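## Task

Take every bushing off the turntable, putting the bronze ones in the yellow bin and the steel ones in the red bin. Any bushing in the wrong bin means failure, as does leaving the crate or any bin tipped or displaced. Parts that stay put only because the robot is holding them do not count.

## Robot and tools

Robot: a single six-joint xArm6 arm carrying a Robotiq 2F-85 two-finger parallel gripper. There is only one arm, so every motion argument is one row for that arm.

Frames: all poses use the scene frame. Its origin is on the table surface under the arm base, +z is up, and +y points left when facing along +x. The base may sit slightly tilted, and the reported hand position gets less accurate at long reach. In the gripper's own frame the fingers point along +z and close along y. end_effector_position is the spot midway between the pads when closed. Closed fingertips extend about 19 mm past it, open ones about 6 mm. Closing also pushes the tips roughly 13 mm farther from the wrist, so keep that clearance above surfaces. A flat block juts about 9 cm out toward the gripper's +x and rotates with it.

The row (shared by execute_actions and move): 10 numbers in this order: x, y, z, qw, qx, qy, qz, position, force_limit, speed. x, y, z is an absolute target position in metres; qw..qz is an absolute target orientation quaternion, w first, both in the scene frame. position, force_limit and speed each range from -1 to 1. position: +1 fully open (85 mm), about -0.8 pads touching, -1 closes until blocked. force_limit: roughly 20 N at -1, 128 N at 0, 235 N at +1 (40 mm part, slow close); tiny or thin parts get less. speed: finger gap rate of about 20, 85 and 150 mm/s at -1, 0, +1; a quicker close adds up to about 5 N (at 0) or 12 N (at +1).

execute_actions(actions): a list of actions; each action is a list of 1 to 15 rows; each row is one control step of 1/30 s. If fewer than 15 rows are given, the last one repeats to fill 15 steps. Each step, the command is clipped to within 70 mm and 16 degrees of the measured hand pose, and after an action the arm coasts at most to the last clipped pose, so far targets need further actions. An action is rejected if its target lies over 0.6 m from the gripper's starting position along any gripper axis; if the first action fails this against the last reported state, or any action is malformed, nothing runs. Repeat the quaternion in every row rather than copying a possibly drifted reported one. An empty list just returns state and images.

move(target, speed, blocking): target is one row (absolute pose plus finger numbers, the finger part applied at once). The gripper travels a straight line to it; speed is the path's top speed in m/s, 0.002 to 0.5, default 0.25, with rotation capped at twice that in rad/s. Paths run 0.5 to 10 s and stop short if longer. It does not avoid obstacles, and the real hand may lag, stray or overshoot speed near full arm extension. Faster moves and targets set deeper past a contact press harder. blocking=false returns after 0.5 s while motion continues; then check with wait(0), and use wait or stop before any new execute_actions or move. The result adds a "move:" line: done, off_target, moving, held or fault, plus limits (paced = pose was clipped; held = a check blocked some steps, after which the arm can suddenly run fast) and distance to target.

wait(seconds): 0 to 10; the arm keeps its last command; returns early if a running move finishes. stop(): brakes the current move (needs room; fingers keep moving). zoom_image(camera, region): camera is cam_high, cam_low or cam_wrist (each 672x504); region is [x0, y0, x1, y1] in pixels from the top-left, at most 504 by 504. read_manual(section): only "licences", no motion. finished_scene(scene): the integer of the scene being closed; irreversible, and the result reports success and the next task.

Results: a state line with hand pose and linear/angular velocities; "Hand target" is where the controller is heading; "pose unreachable" means the clearance check altered or blocked the command (a mount under the base counts as arm). Action calls list step readings of end_effector_position, with HELD on restrained steps. object_status: 0 moving, 1 stopped while opening, 2 stopped while closing (a grip), 3 reached the requested position or pads met. position_measured is in counts: 3 open, ~78 = 60 mm, ~130 = 40 mm, ~180 = 20 mm, ~230 pads together.

Gripping: command -1, keep sending it, and confirm object_status 2. Any new position value resets status to 0 until the fingers settle. Force_limit or speed changes only apply once position changes by at least 0.01; to lower grip force, open first. If a part slips the fingers re-close themselves, except after a grip made at force_limit -1, where status stays 2 even if the part is gone.

Joint ranges (rad): waist -6.283..6.283, shoulder -2.059..2.094, elbow -3.927..0.192, forearm roll -6.283..6.283, wrist pitch -1.693..3.142, wrist roll -6.283..6.283. Load limits (N m): 44, 44, 26.4, 26.4, 17.6, 17.6, carried weight included. Reaching one triggers a torque fault: the joint backs off, the arm holds 10 s and the rest of the call is dropped. Holding loads heats motors: warning from 65 °C, braking fault at 80 °C.

The robot holds its last command while you are composing a reply. Held parts may get brief tugs and loose items may be nudged. Avoid dropping parts, slamming, hard contacts, knocking anything off the table, or tipping or shifting the crate and bins; release each bushing so it rests in its bin on its own.

Each tool is called as a command line: name --argument value for each argument, lists and objects as JSON in quotes; but a table of rows of numbers goes row by row, as --pt "numbers of a row", without its own name.

## Session

execute_actions --actions '[]'

Scene clock: 0.00 s.
end_effector_position=(+0.8006, +0.0781, +0.3581) position_measured=3 object_status=3 end_effector_quat_wxyz=(+0.241, -0.083, +0.760, -0.598) end_effector_velocity=(-0.000, +0.000, -0.000) end_effector_angular_velocity=(-0.000, +0.001, +0.000)
Joint positions: [ 0.311  1.019 -2.412 -1.546  1.542  1.383]
Joint velocities: [ 0.     0.     0.     0.    -0.    -0.001]
Hand target: +0.801, +0.078, +0.358; +0.241, -0.083, +0.760, -0.598

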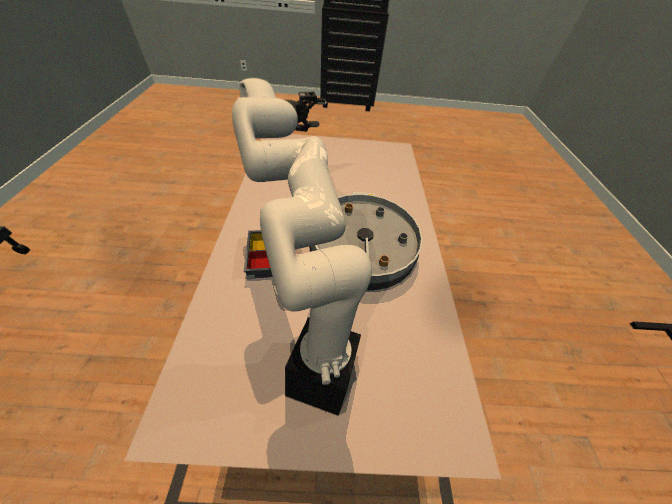

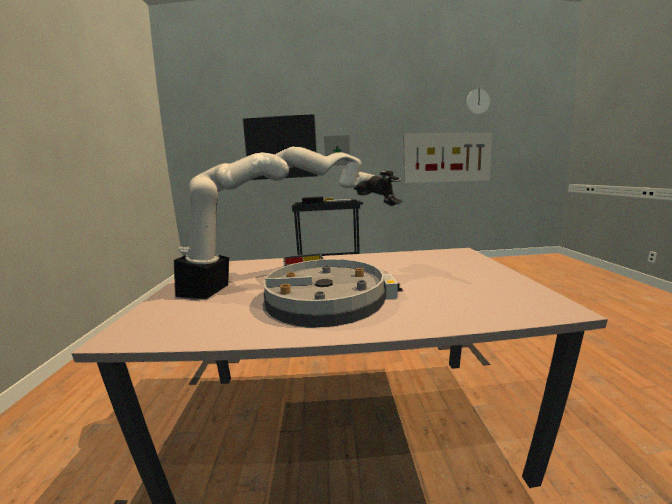

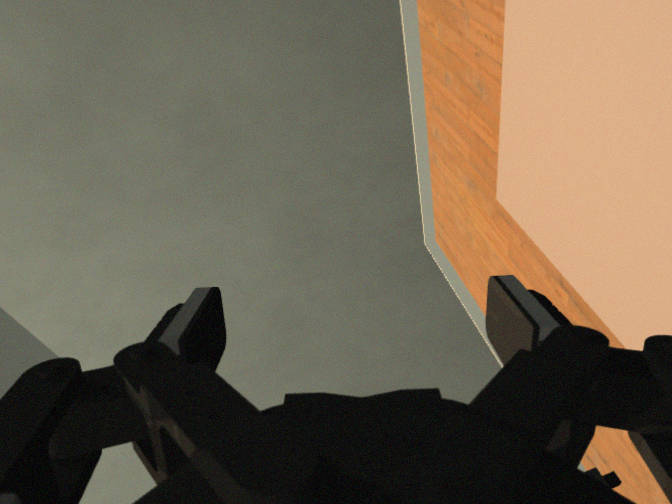

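zoom_image --camera "cam_low" --region '[240, 230, 440, 350]'

zoom_image --camera "cam_high" --region '[220, 170, 460, 330]'

Region (240, 230, 440, 350) of cam_low's 672x504 image, scaled by 2.520, with more detail than that image has; it fills the top 302 rows of this view, and the rest is white.

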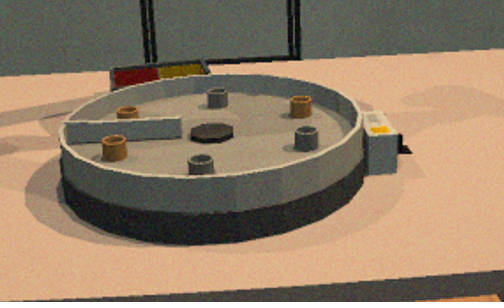

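Region (220, 170, 460, 330) of cam_high's 672x504 image, scaled by 2.100, with more detail than that image has.

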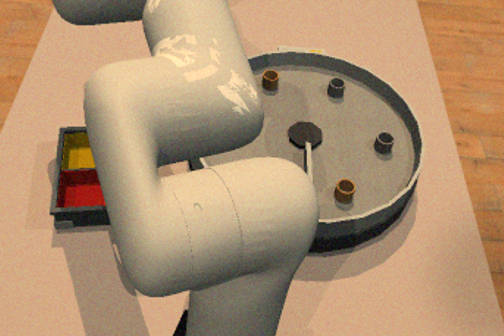

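wait --seconds 2

Scene clock: 7.77 s.
end_effector_position=(+0.8006, +0.0781, +0.3581) position_measured=3 object_status=3 end_effector_quat_wxyz=(+0.241, -0.083, +0.760, -0.598) end_effector_velocity=(+0.000, +0.000, +0.001) end_effector_angular_velocity=(+0.000, -0.001, +0.000)
Joint positions: [ 0.311  1.019 -2.412 -1.546  1.542  1.383]
Joint velocities: [ 0.    -0.001 -0.    -0.    -0.     0.   ]
Hand target: +0.801, +0.078, +0.358; +0.241, -0.083, +0.760, -0.598
wait: 2.00 s; at rest from the start

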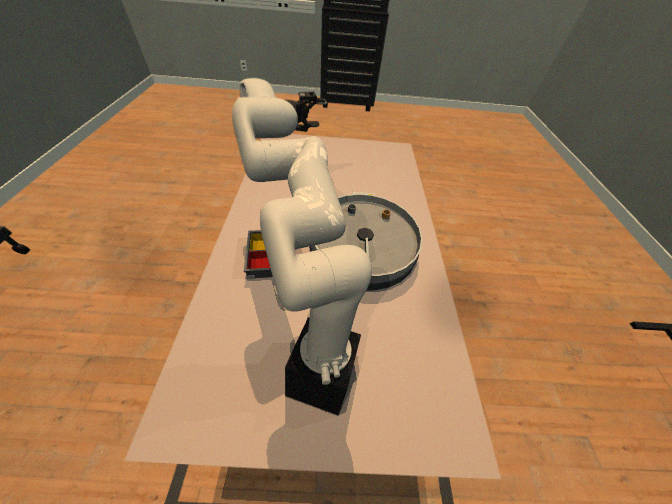

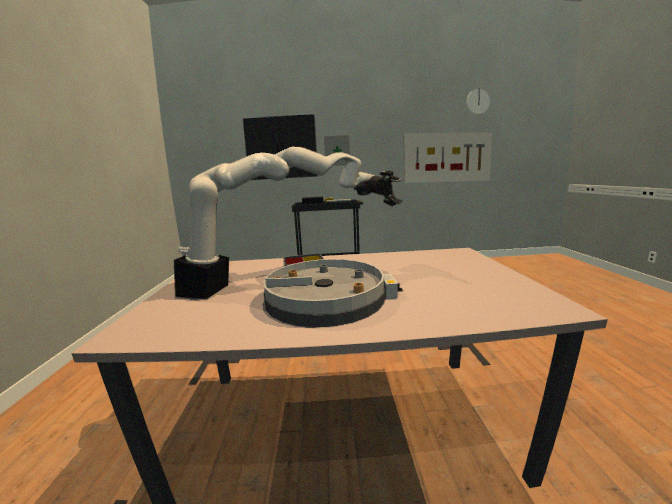

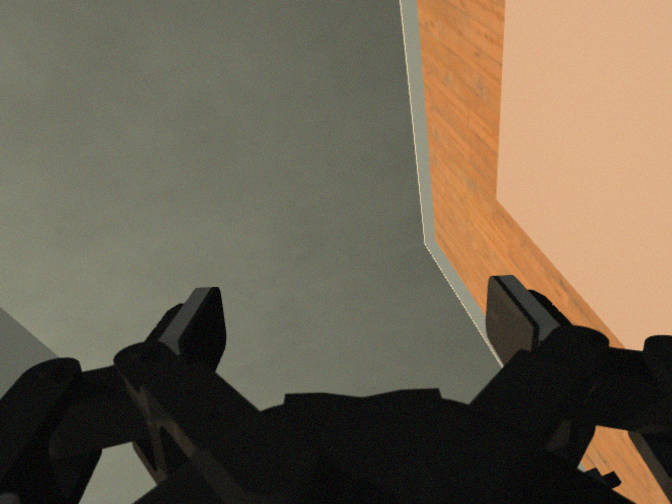

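wait --seconds 10

zoom_image --camera "cam_low" --region '[240, 230, 440, 350]'

Scene clock: 19.80 s.
end_effector_position=(+0.8006, +0.0781, +0.3581) position_measured=3 object_status=3 end_effector_quat_wxyz=(+0.241, -0.083, +0.760, -0.598) end_effector_velocity=(-0.000, +0.000, -0.001) end_effector_angular_velocity=(-0.001, +0.002, +0.001)
Joint positions: [ 0.311  1.019 -2.412 -1.546  1.542  1.383]
Joint velocities: [ 0.001  0.001  0.     0.     0.    -0.001]
Hand target: +0.801, +0.078, +0.358; +0.241, -0.083, +0.760, -0.598
wait: 10.00 s; at rest from the start

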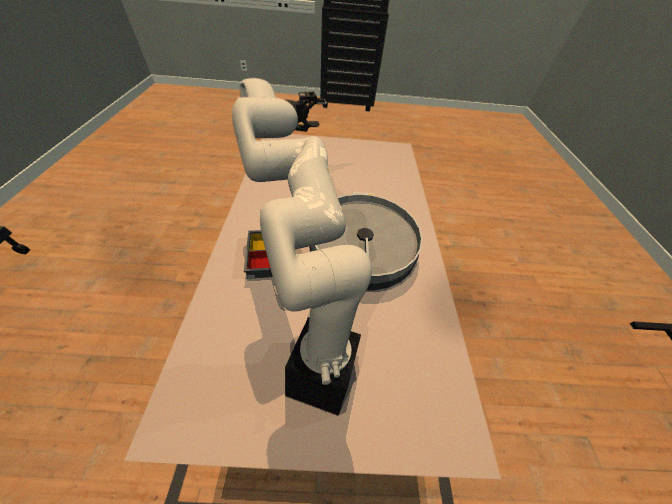

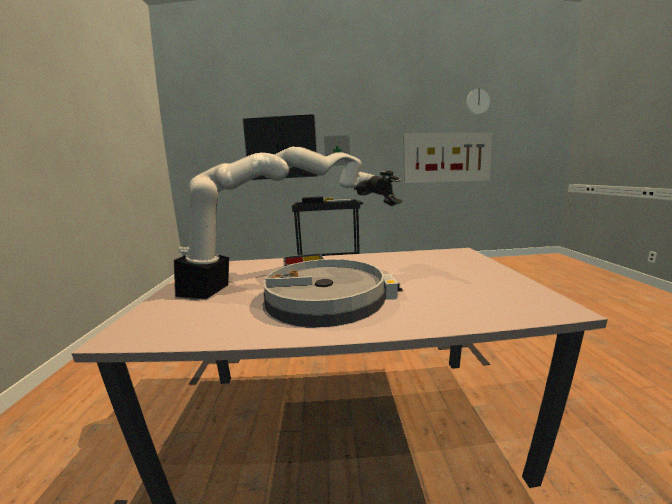

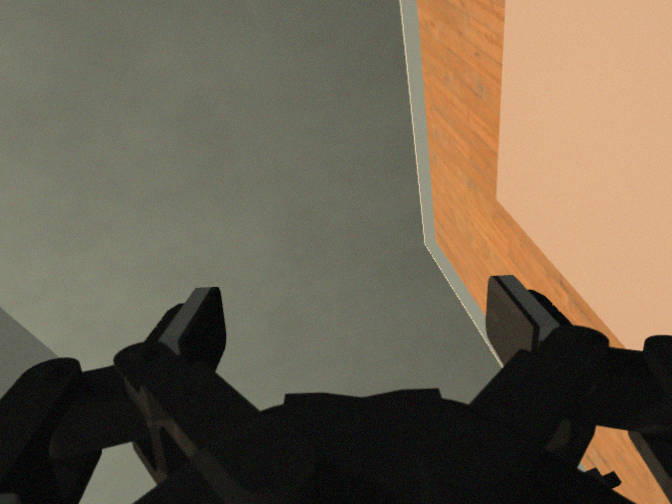

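Region (240, 230, 440, 350) of cam_low's 672x504 image, scaled by 2.520, with more detail than that image has; it fills the top 302 rows of this view, and the rest is white.

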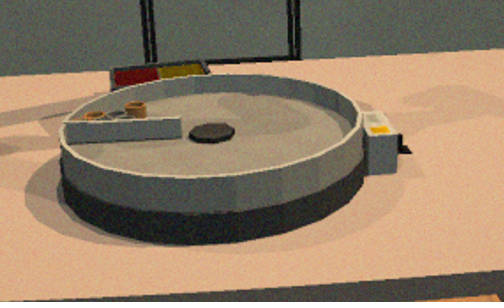

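move --target '[0.42, -0.02, 0.36, 0, 0, 1, 0, 1, 0, 0]' --speed 0.4

Scene clock: 32.07 s.
end_effector_position=(+0.4200, -0.0218, +0.3593) position_measured=3 object_status=3 end_effector_quat_wxyz=(-0.002, +0.001, +1.000, -0.001) end_effector_velocity=(-0.002, -0.001, +0.001) end_effector_angular_velocity=(+0.009, +0.001, +0.001)
Joint positions: [-0.159 -0.561 -0.807 -0.061  1.179  0.819]
Joint velocities: [-0.008 -0.006  0.003  0.011  0.004 -0.013]
Hand target: +0.420, -0.022, +0.359; -0.001, +0.001, +1.000, -0.000
Off the commanded pose: 0.002 m, 0 deg.
move: done

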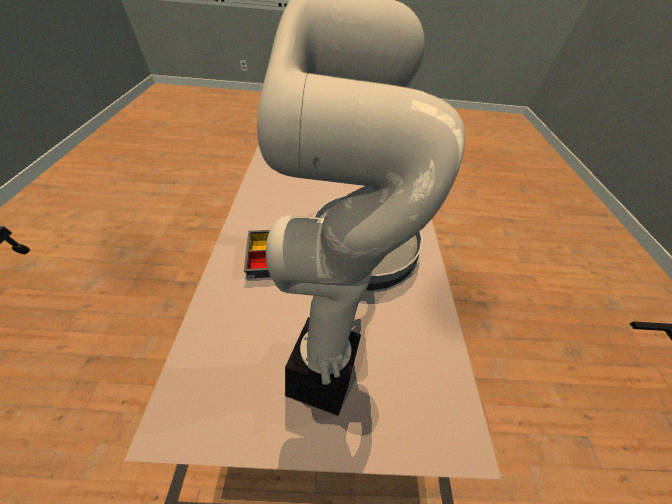

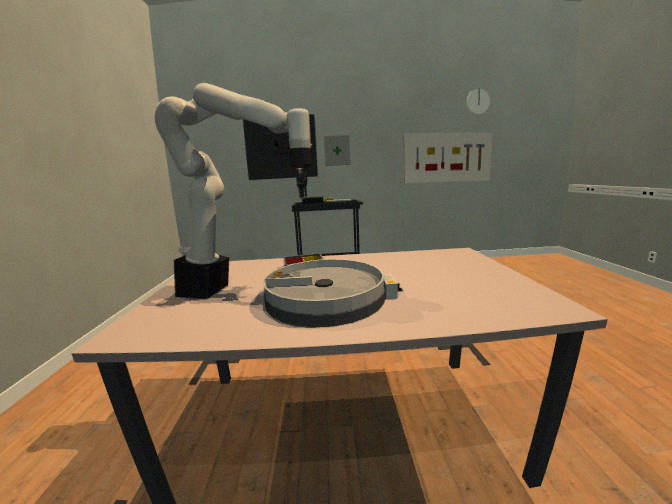

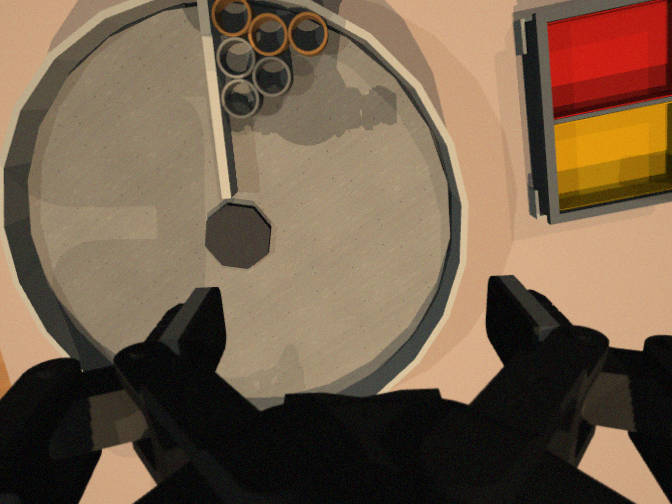

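zoom_image --camera "cam_wrist" --region '[170, 0, 410, 180]'

Region (170, 0, 410, 180) of cam_wrist's 672x504 image, scaled by 2.100, with more detail than that image has; it fills the top 378 rows of this view, and the rest is white.

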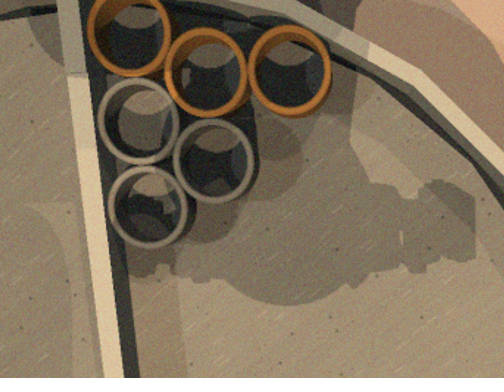

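move --target '[0.34, -0.085, 0.22, 0, 0, 1, 0, 1, 0, 0]' --speed 0.3

Scene clock: 47.10 s.
end_effector_position=(+0.3402, -0.0848, +0.2205) position_measured=3 object_status=3 end_effector_quat_wxyz=(+0.000, -0.000, +1.000, +0.000) end_effector_velocity=(-0.002, -0.001, -0.003) end_effector_angular_velocity=(+0.002, +0.002, -0.001)
Joint positions: [-0.413 -0.63  -0.326 -0.006  0.756  0.548]
Joint velocities: [-0.004  0.004  0.006  0.004 -0.008 -0.006]
Hand target: +0.340, -0.085, +0.220; -0.000, -0.000, +1.000, +0.000
Off the commanded pose: 0.001 m, 0 deg.
move: done

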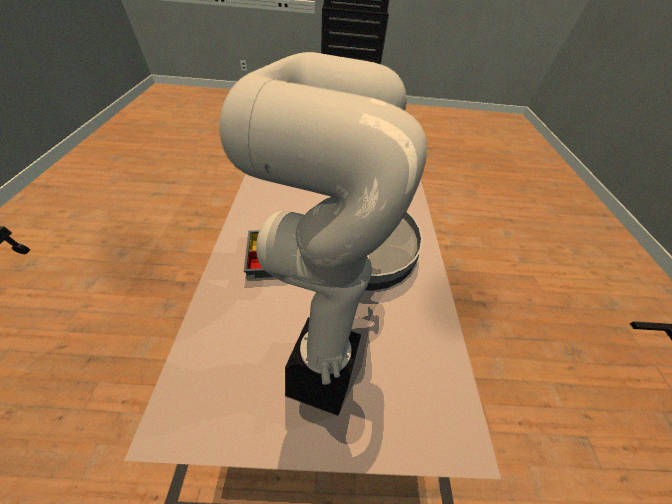

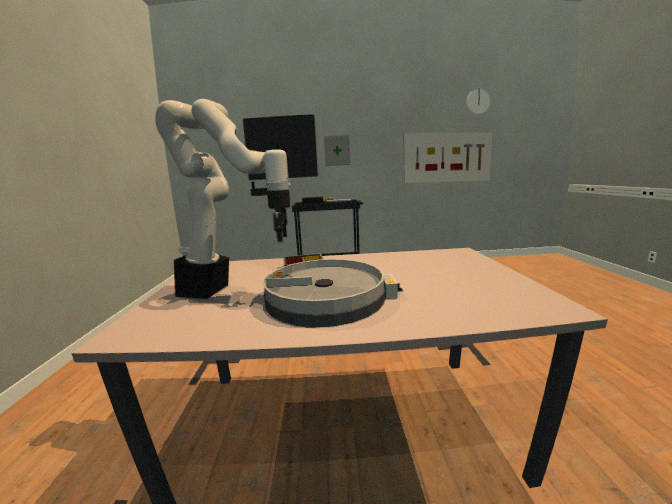

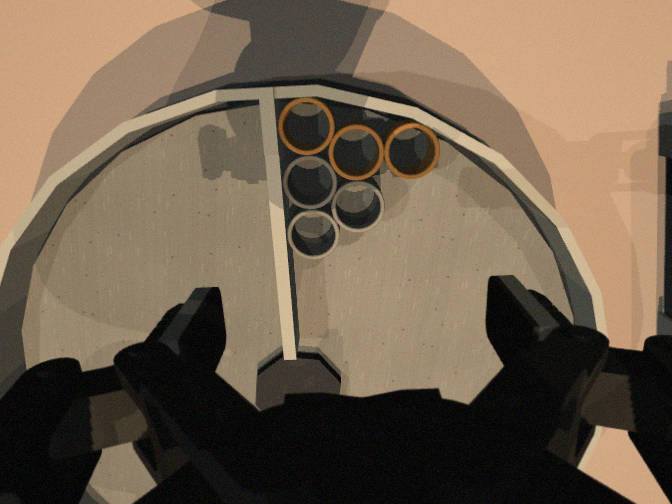

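zoom_image --camera "cam_wrist" --region '[250, 80, 460, 280]'

Region (250, 80, 460, 280) of cam_wrist's 672x504 image, scaled by 2.400, with more detail than that image has; it fills the top 480 rows of this view, and the rest is white.

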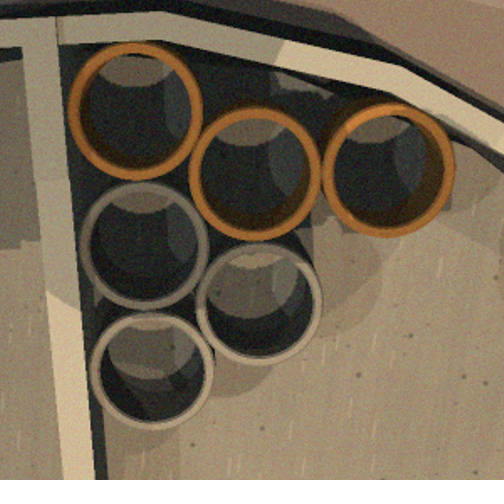

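move --target '[0.315, -0.0375, 0.115, 0, 0.5, 0.866, 0, -0.49, -0.5, 1]' --speed 0.4

Scene clock: 86.80 s.
end_effector_position=(+0.3148, -0.0373, +0.1154) position_measured=191 object_status=3 end_effector_quat_wxyz=(-0.000, +0.500, +0.866, +0.001) end_effector_velocity=(-0.001, +0.000, -0.001) end_effector_angular_velocity=(-0.011, +0.004, -0.006)
Joint positions: [-0.29  -0.31  -0.162 -0.099  0.274  1.807]
Joint velocities: [ 0.     0.006 -0.    -0.043 -0.002  0.048]
Hand target: +0.315, -0.037, +0.115; -0.000, +0.500, +0.866, +0.001
Off the commanded pose: 0.001 m, 0 deg.
move: done

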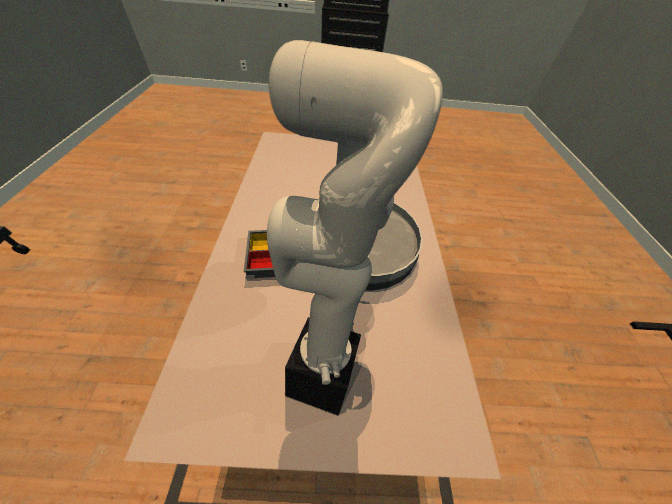

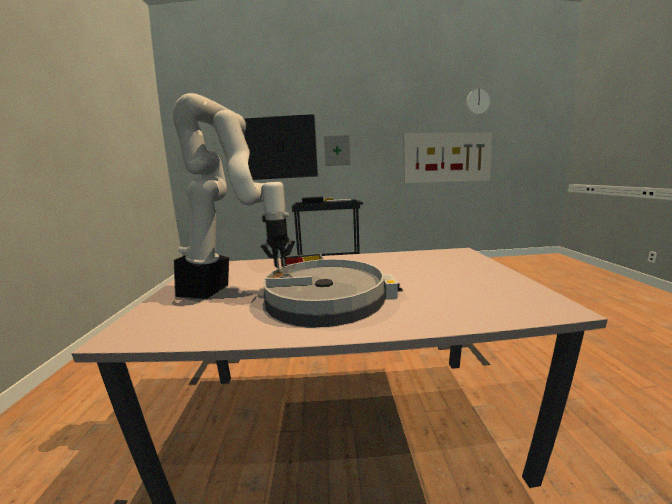

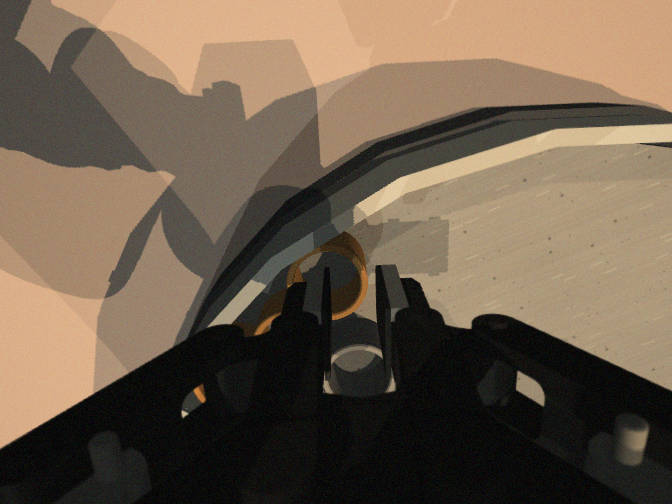

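zoom_image --camera "cam_wrist" --region '[250, 200, 450, 400]'

Region (250, 200, 450, 400) of cam_wrist's 672x504 image, scaled by 2.520, with more detail than that image has.

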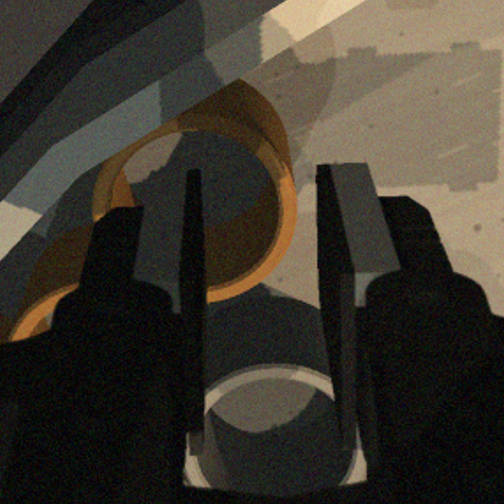

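move --target '[0.3202, -0.0388, 0.098, 0, 0.5, 0.866, 0, -0.49, -0.5, 1]' --speed 0.1

zoom_image --camera "cam_wrist" --region '[250, 200, 450, 400]'

Scene clock: 94.77 s.
end_effector_position=(+0.3202, -0.0387, +0.0983) position_measured=191 object_status=3 end_effector_quat_wxyz=(-0.000, +0.500, +0.866, +0.000) end_effector_velocity=(+0.001, -0.000, -0.001) end_effector_angular_velocity=(-0.001, -0.002, +0.001)
Joint positions: [-0.304 -0.198 -0.19  -0.137  0.191  1.833]
Joint velocities: [-0.002  0.009 -0.003 -0.009 -0.008  0.007]
Hand target: +0.320, -0.039, +0.098; -0.000, +0.500, +0.866, +0.000
Off the commanded pose: 0.000 m, 0 deg.
move: done

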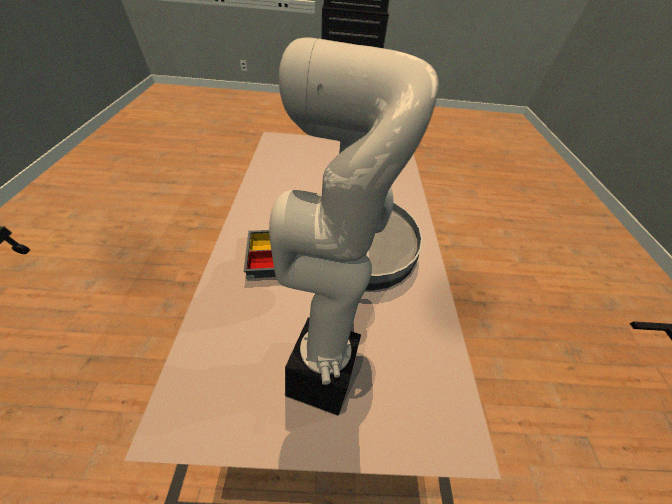

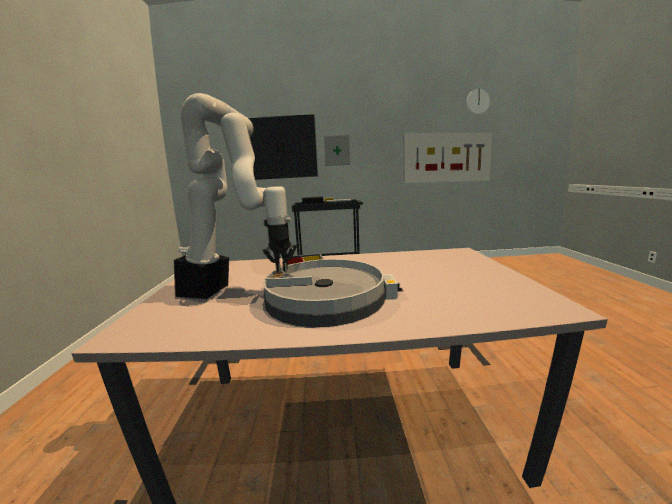

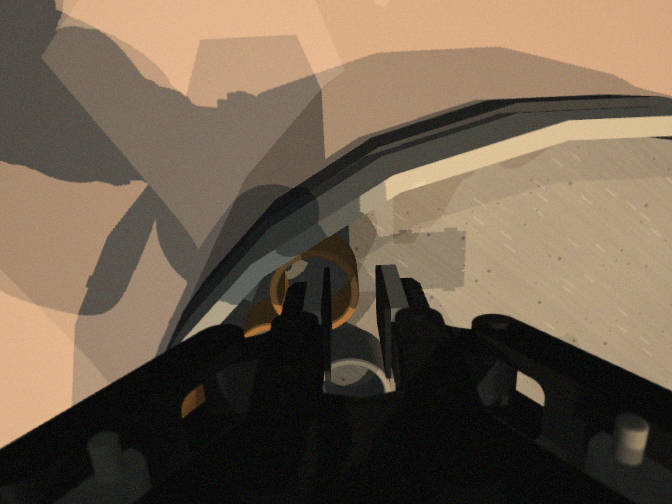

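Region (250, 200, 450, 400) of cam_wrist's 672x504 image, scaled by 2.520, with more detail than that image has.

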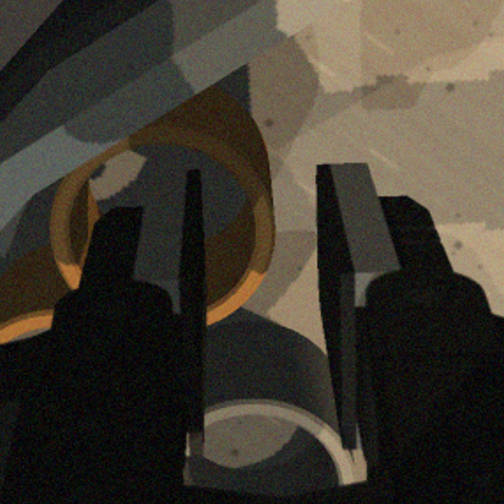

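execute_actions --actions '[[[0.3205,-0.0393,0.098,0,0.5,0.866,0,-0.49,-0.5,1],[0.3208,-0.0398,0.0975,0,0.5,0.866,0,-0.49,-0.5,1],[0.3208,-0.0398,0.097,0,0.5,0.866,0,-0.49,-0.5,1],[0.3208,-0.0398,0.096,0,0.5,0.866,0,-0.49,-0.5,1],[0.3208,-0.0398,0.095,0,0.5,0.866,0,-0.49,-0.5,1],[0.3208,-0.0398,0.094,0,0.5,0.866,0,-0.49,-0.5,1],[0.3208,-0.0398,0.093,0,0.5,0.866,0,-0.49,-0.5,1],[0.3208,-0.0398,0.092,0,0.5,0.866,0,-0.49,-0.5,1],[0.3208,-0.0398,0.091,0,0.5,0.866,0,-0.49,-0.5,1],[0.3208,-0.0398,0.090,0,0.5,0.866,0,-0.49,-0.5,1],[0.3208,-0.0398,0.089,0,0.5,0.866,0,-0.49,-0.5,1],[0.3208,-0.0398,0.088,0,0.5,0.866,0,-0.49,-0.5,1],[0.3208,-0.0398,0.087,0,0.5,0.866,0,-0.49,-0.5,1],[0.3208,-0.0398,0.0865,0,0.5,0.866,0,-0.49,-0.5,1],[0.3208,-0.0398,0.086,0,0.5,0.866,0,-0.49,-0.5,1]]]'

zoom_image --camera "cam_wrist" --region '[250, 200, 450, 400]'

Scene clock: 103.90 s.
end_effector_position=(+0.3205, -0.0397, +0.0889) position_measured=191 object_status=3 end_effector_quat_wxyz=(-0.000, +0.500, +0.866, +0.000) end_effector_velocity=(-0.001, +0.000, -0.027) end_effector_angular_velocity=(+0.002, +0.005, +0.001)
Joint positions: [-0.315 -0.144 -0.2   -0.159  0.147  1.845]
Joint velocities: [-0.027  0.149 -0.023 -0.084 -0.121  0.058]
Hand target: +0.321, -0.040, +0.086; -0.000, +0.500, +0.866, +0.000
Off the commanded pose: 0.003 m, 0 deg.
Step readings (end_effector_position):
0: (+0.3202, -0.0387, +0.0981)
1: (+0.3202, -0.0387, +0.0981)
2: (+0.3202, -0.0388, +0.0980)
4: (+0.3206, -0.0393, +0.0978)
8: (+0.3208, -0.0397, +0.0954)
15: end_effector_position above

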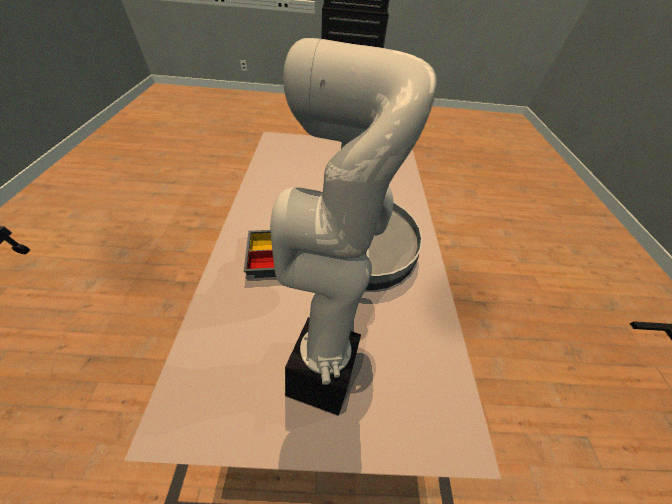

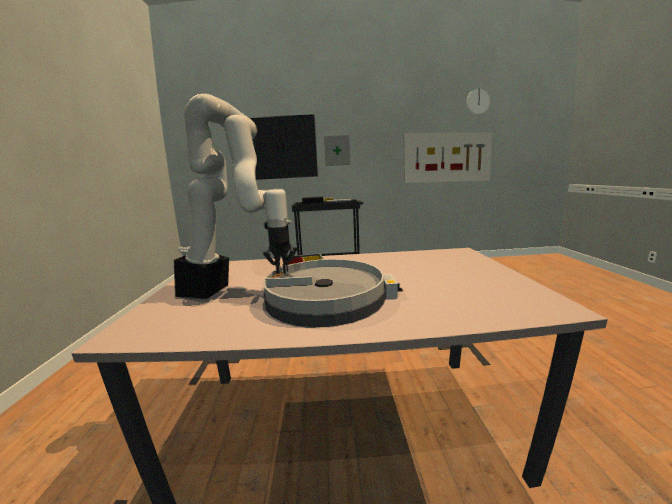

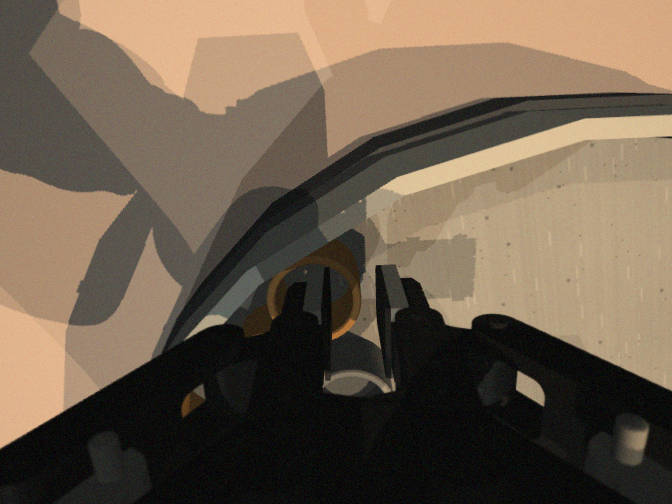

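Region (250, 200, 450, 400) of cam_wrist's 672x504 image, scaled by 2.520, with more detail than that image has.

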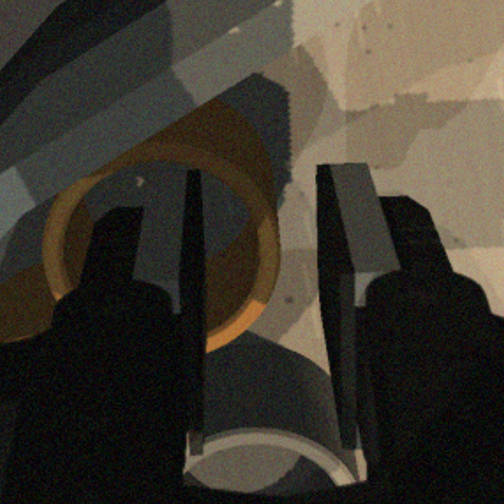

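execute_actions --actions '[[[0.3208,-0.0398,0.085,0,0.5,0.866,0,-0.49,-0.5,1],[0.3208,-0.0398,0.084,0,0.5,0.866,0,-0.49,-0.5,1],[0.3208,-0.0398,0.083,0,0.5,0.866,0,-0.49,-0.5,1],[0.3208,-0.0398,0.082,0,0.5,0.866,0,-0.49,-0.5,1],[0.3208,-0.0398,0.081,0,0.5,0.866,0,-0.49,-0.5,1],[0.3208,-0.0398,0.080,0,0.5,0.866,0,-0.49,-0.5,1],[0.3208,-0.0398,0.079,0,0.5,0.866,0,-0.49,-0.5,1],[0.3208,-0.0398,0.078,0,0.5,0.866,0,-0.49,-0.5,1],[0.3208,-0.0398,0.077,0,0.5,0.866,0,-0.49,-0.5,1]]]'

zoom_image --camera "cam_wrist" --region '[250, 200, 450, 400]'

Scene clock: 106.77 s.
end_effector_position=(+0.3206, -0.0397, +0.0774) position_measured=191 object_status=3 end_effector_quat_wxyz=(-0.001, +0.500, +0.866, +0.000) end_effector_velocity=(+0.003, -0.001, -0.003) end_effector_angular_velocity=(-0.005, -0.008, -0.001)
Joint positions: [-0.331 -0.078 -0.212 -0.213  0.094  1.884]
Joint velocities: [-0.015  0.025 -0.01  -0.066 -0.024  0.052]
Hand target: +0.321, -0.040, +0.077; -0.000, +0.500, +0.866, +0.000
Off the commanded pose: 0.000 m, 0 deg.
Step readings (end_effector_position):
0: (+0.3207, -0.0397, +0.0862)
1: (+0.3207, -0.0397, +0.0862)
2: (+0.3208, -0.0397, +0.0861)
4: (+0.3210, -0.0397, +0.0851)
8: (+0.3207, -0.0397, +0.0816)
15: end_effector_position above

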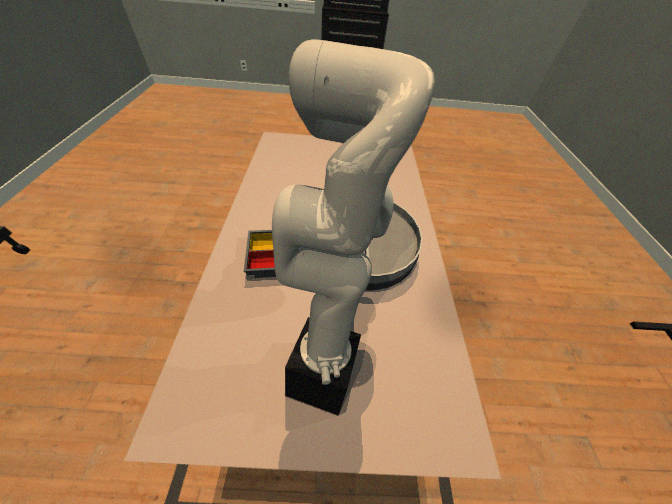

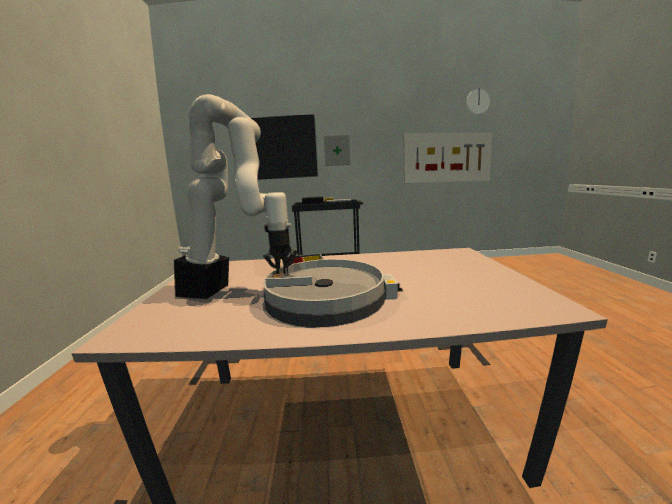

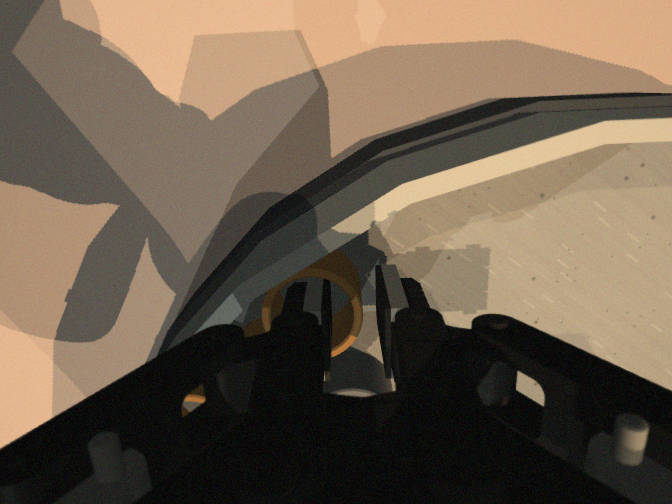

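Region (250, 200, 450, 400) of cam_wrist's 672x504 image, scaled by 2.520, with more detail than that image has.

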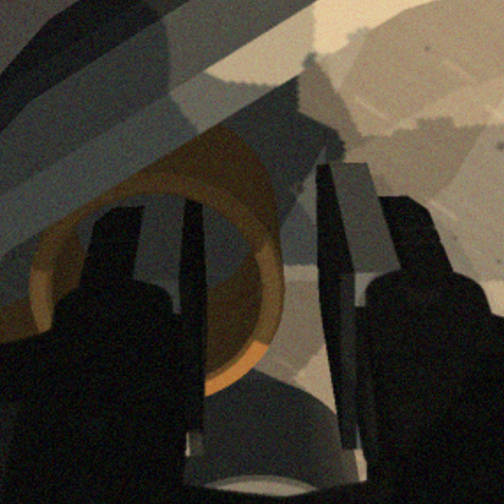

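execute_actions --actions '[[[0.3208,-0.0398,0.076,0,0.5,0.866,0,-0.49,-0.5,1],[0.3208,-0.0398,0.075,0,0.5,0.866,0,-0.49,-0.5,1],[0.3208,-0.0398,0.074,0,0.5,0.866,0,-0.49,-0.5,1],[0.3208,-0.0398,0.074,0,0.5,0.866,0,-1,-0.5,0]]]'

Scene clock: 111.13 s.
end_effector_position=(+0.3215, -0.0399, +0.0744) position_measured=212 object_status=2 end_effector_quat_wxyz=(+0.001, +0.500, +0.866, +0.000) end_effector_velocity=(-0.000, -0.000, -0.000) end_effector_angular_velocity=(-0.001, -0.000, -0.001)
Joint positions: [-0.339 -0.059 -0.218 -0.245  0.078  1.908]
Joint velocities: [-0.003  0.002 -0.001 -0.014 -0.002  0.012]
Hand target: +0.321, -0.040, +0.074; -0.000, +0.500, +0.866, +0.000
Off the commanded pose: 0.001 m, 0 deg.
Step readings (end_effector_position):
0: (+0.3208, -0.0397, +0.0770)
1: (+0.3208, -0.0397, +0.0770)
2: (+0.3209, -0.0397, +0.0769)
4: (+0.3210, -0.0398, +0.0760)
8: (+0.3207, -0.0398, +0.0744)
15: end_effector_position above

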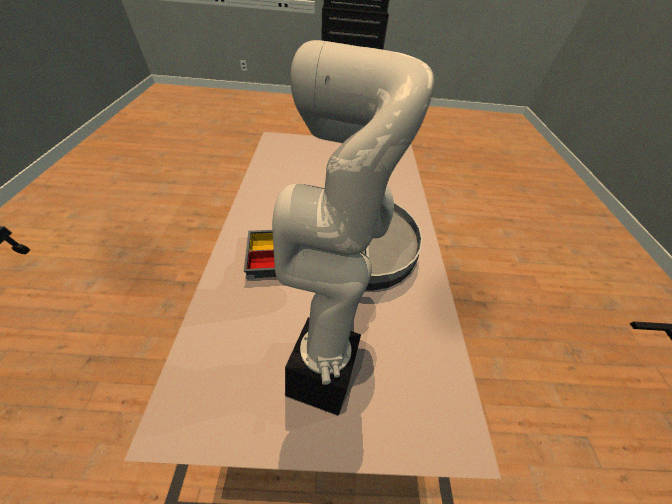

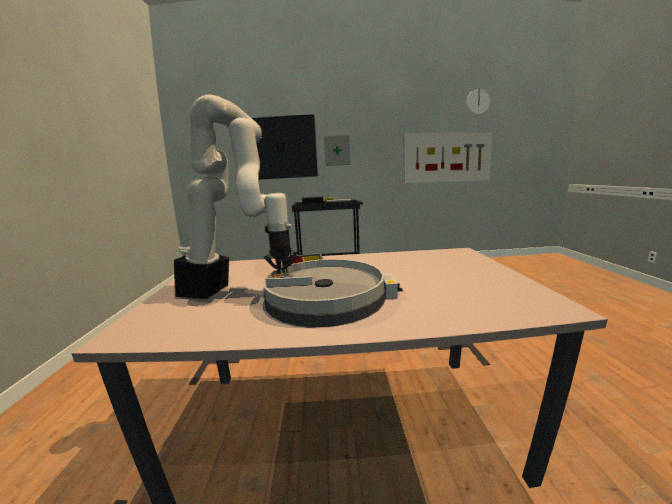

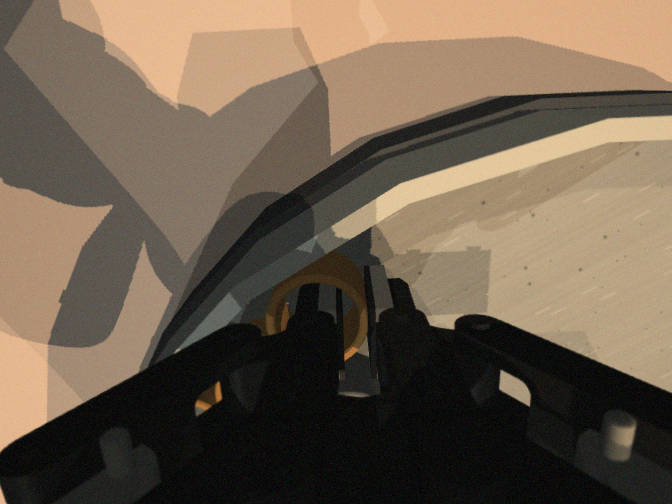

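move --target '[0.3215, -0.0398, 0.13, 0, 0.5, 0.866, 0, -1, -0.5, 0]' --speed 0.2

move --target '[0.41, 0.235, 0.18, 0, -0.083, 0.9966, 0, -1, -0.5, 0]' --speed 0.5

Scene clock: 117.23 s.
end_effector_position=(+0.3213, -0.0401, +0.1294) position_measured=212 object_status=2 end_effector_quat_wxyz=(-0.000, +0.500, +0.866, -0.001) end_effector_velocity=(+0.001, -0.000, +0.003) end_effector_angular_velocity=(+0.001, -0.002, +0.001)
Joint positions: [-0.289 -0.364 -0.183 -0.088  0.351  1.796]
Joint velocities: [-0.001 -0.012 -0.001  0.005  0.011 -0.007]
Hand target: +0.322, -0.040, +0.130; +0.000, +0.500, +0.866, -0.000
Off the commanded pose: 0.001 m, 0 deg.
move: done

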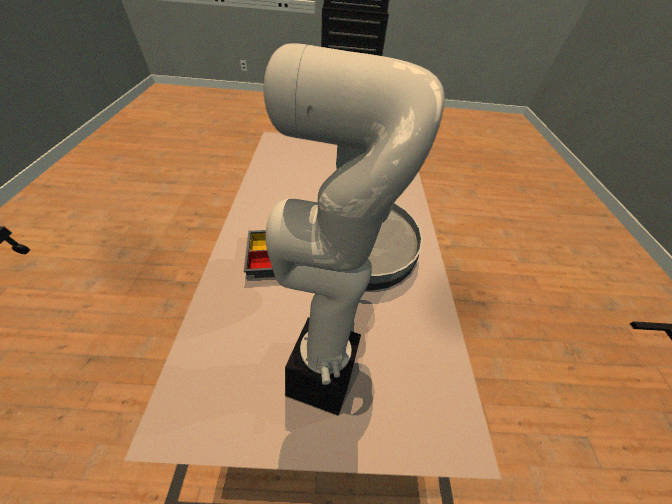

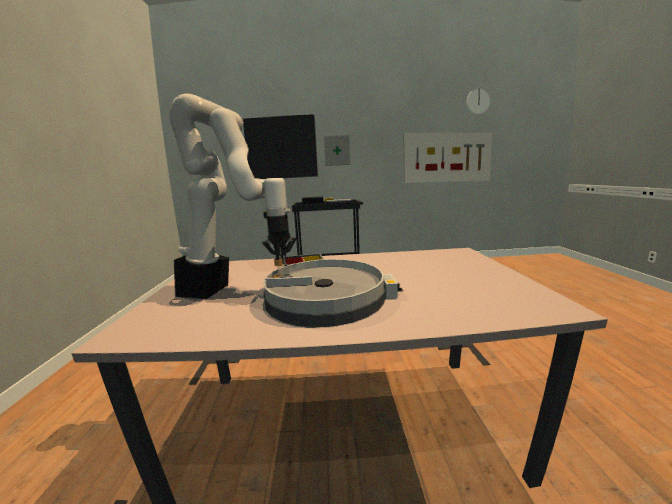

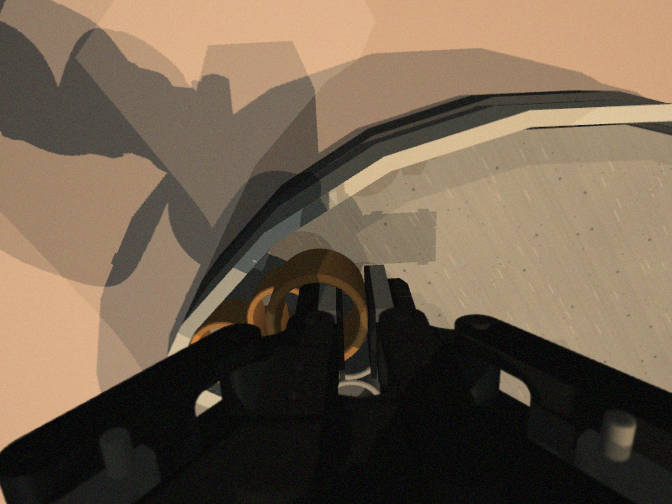

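Scene clock: 119.07 s.
end_effector_position=(+0.4092, +0.2342, +0.1799) position_measured=212 object_status=2 end_effector_quat_wxyz=(+0.001, -0.082, +0.997, -0.001) end_effector_velocity=(+0.002, +0.003, +0.001) end_effector_angular_velocity=(+0.002, +0.001, +0.010)
Joint positions: [ 0.425  0.014 -0.785 -0.254  0.654  1.411]
Joint velocities: [ 0.004  0.007 -0.014  0.004  0.007 -0.01 ]
Hand target: +0.409, +0.235, +0.180; +0.001, -0.083, +0.997, -0.001
Off the commanded pose: 0.001 m, 0 deg.
move: done

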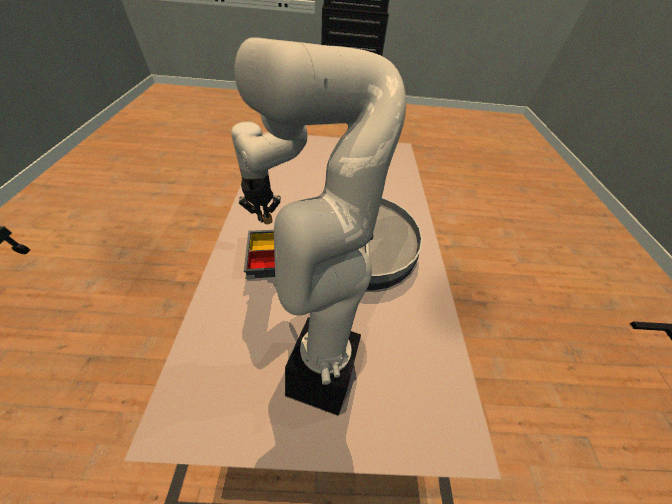

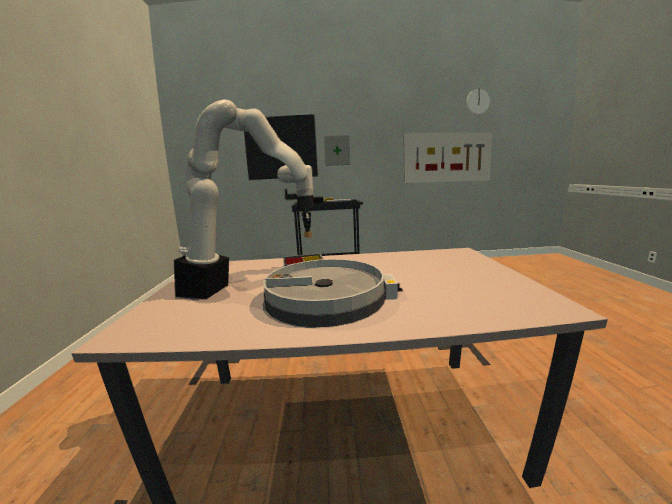

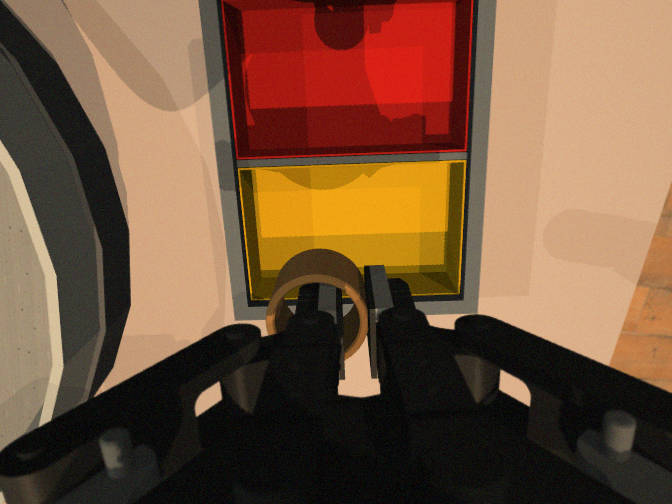

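zoom_image --camera "cam_wrist" --region '[190, 0, 510, 330]'

Region (190, 0, 510, 330) of cam_wrist's 672x504 image, scaled by 1.527, with more detail than that image has; it fills the left 489 columns of this view, and the rest is white.

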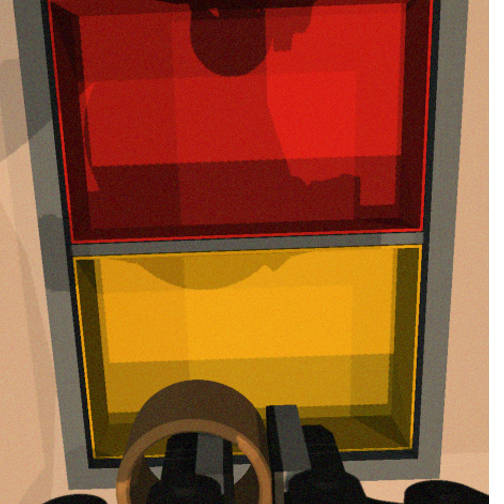

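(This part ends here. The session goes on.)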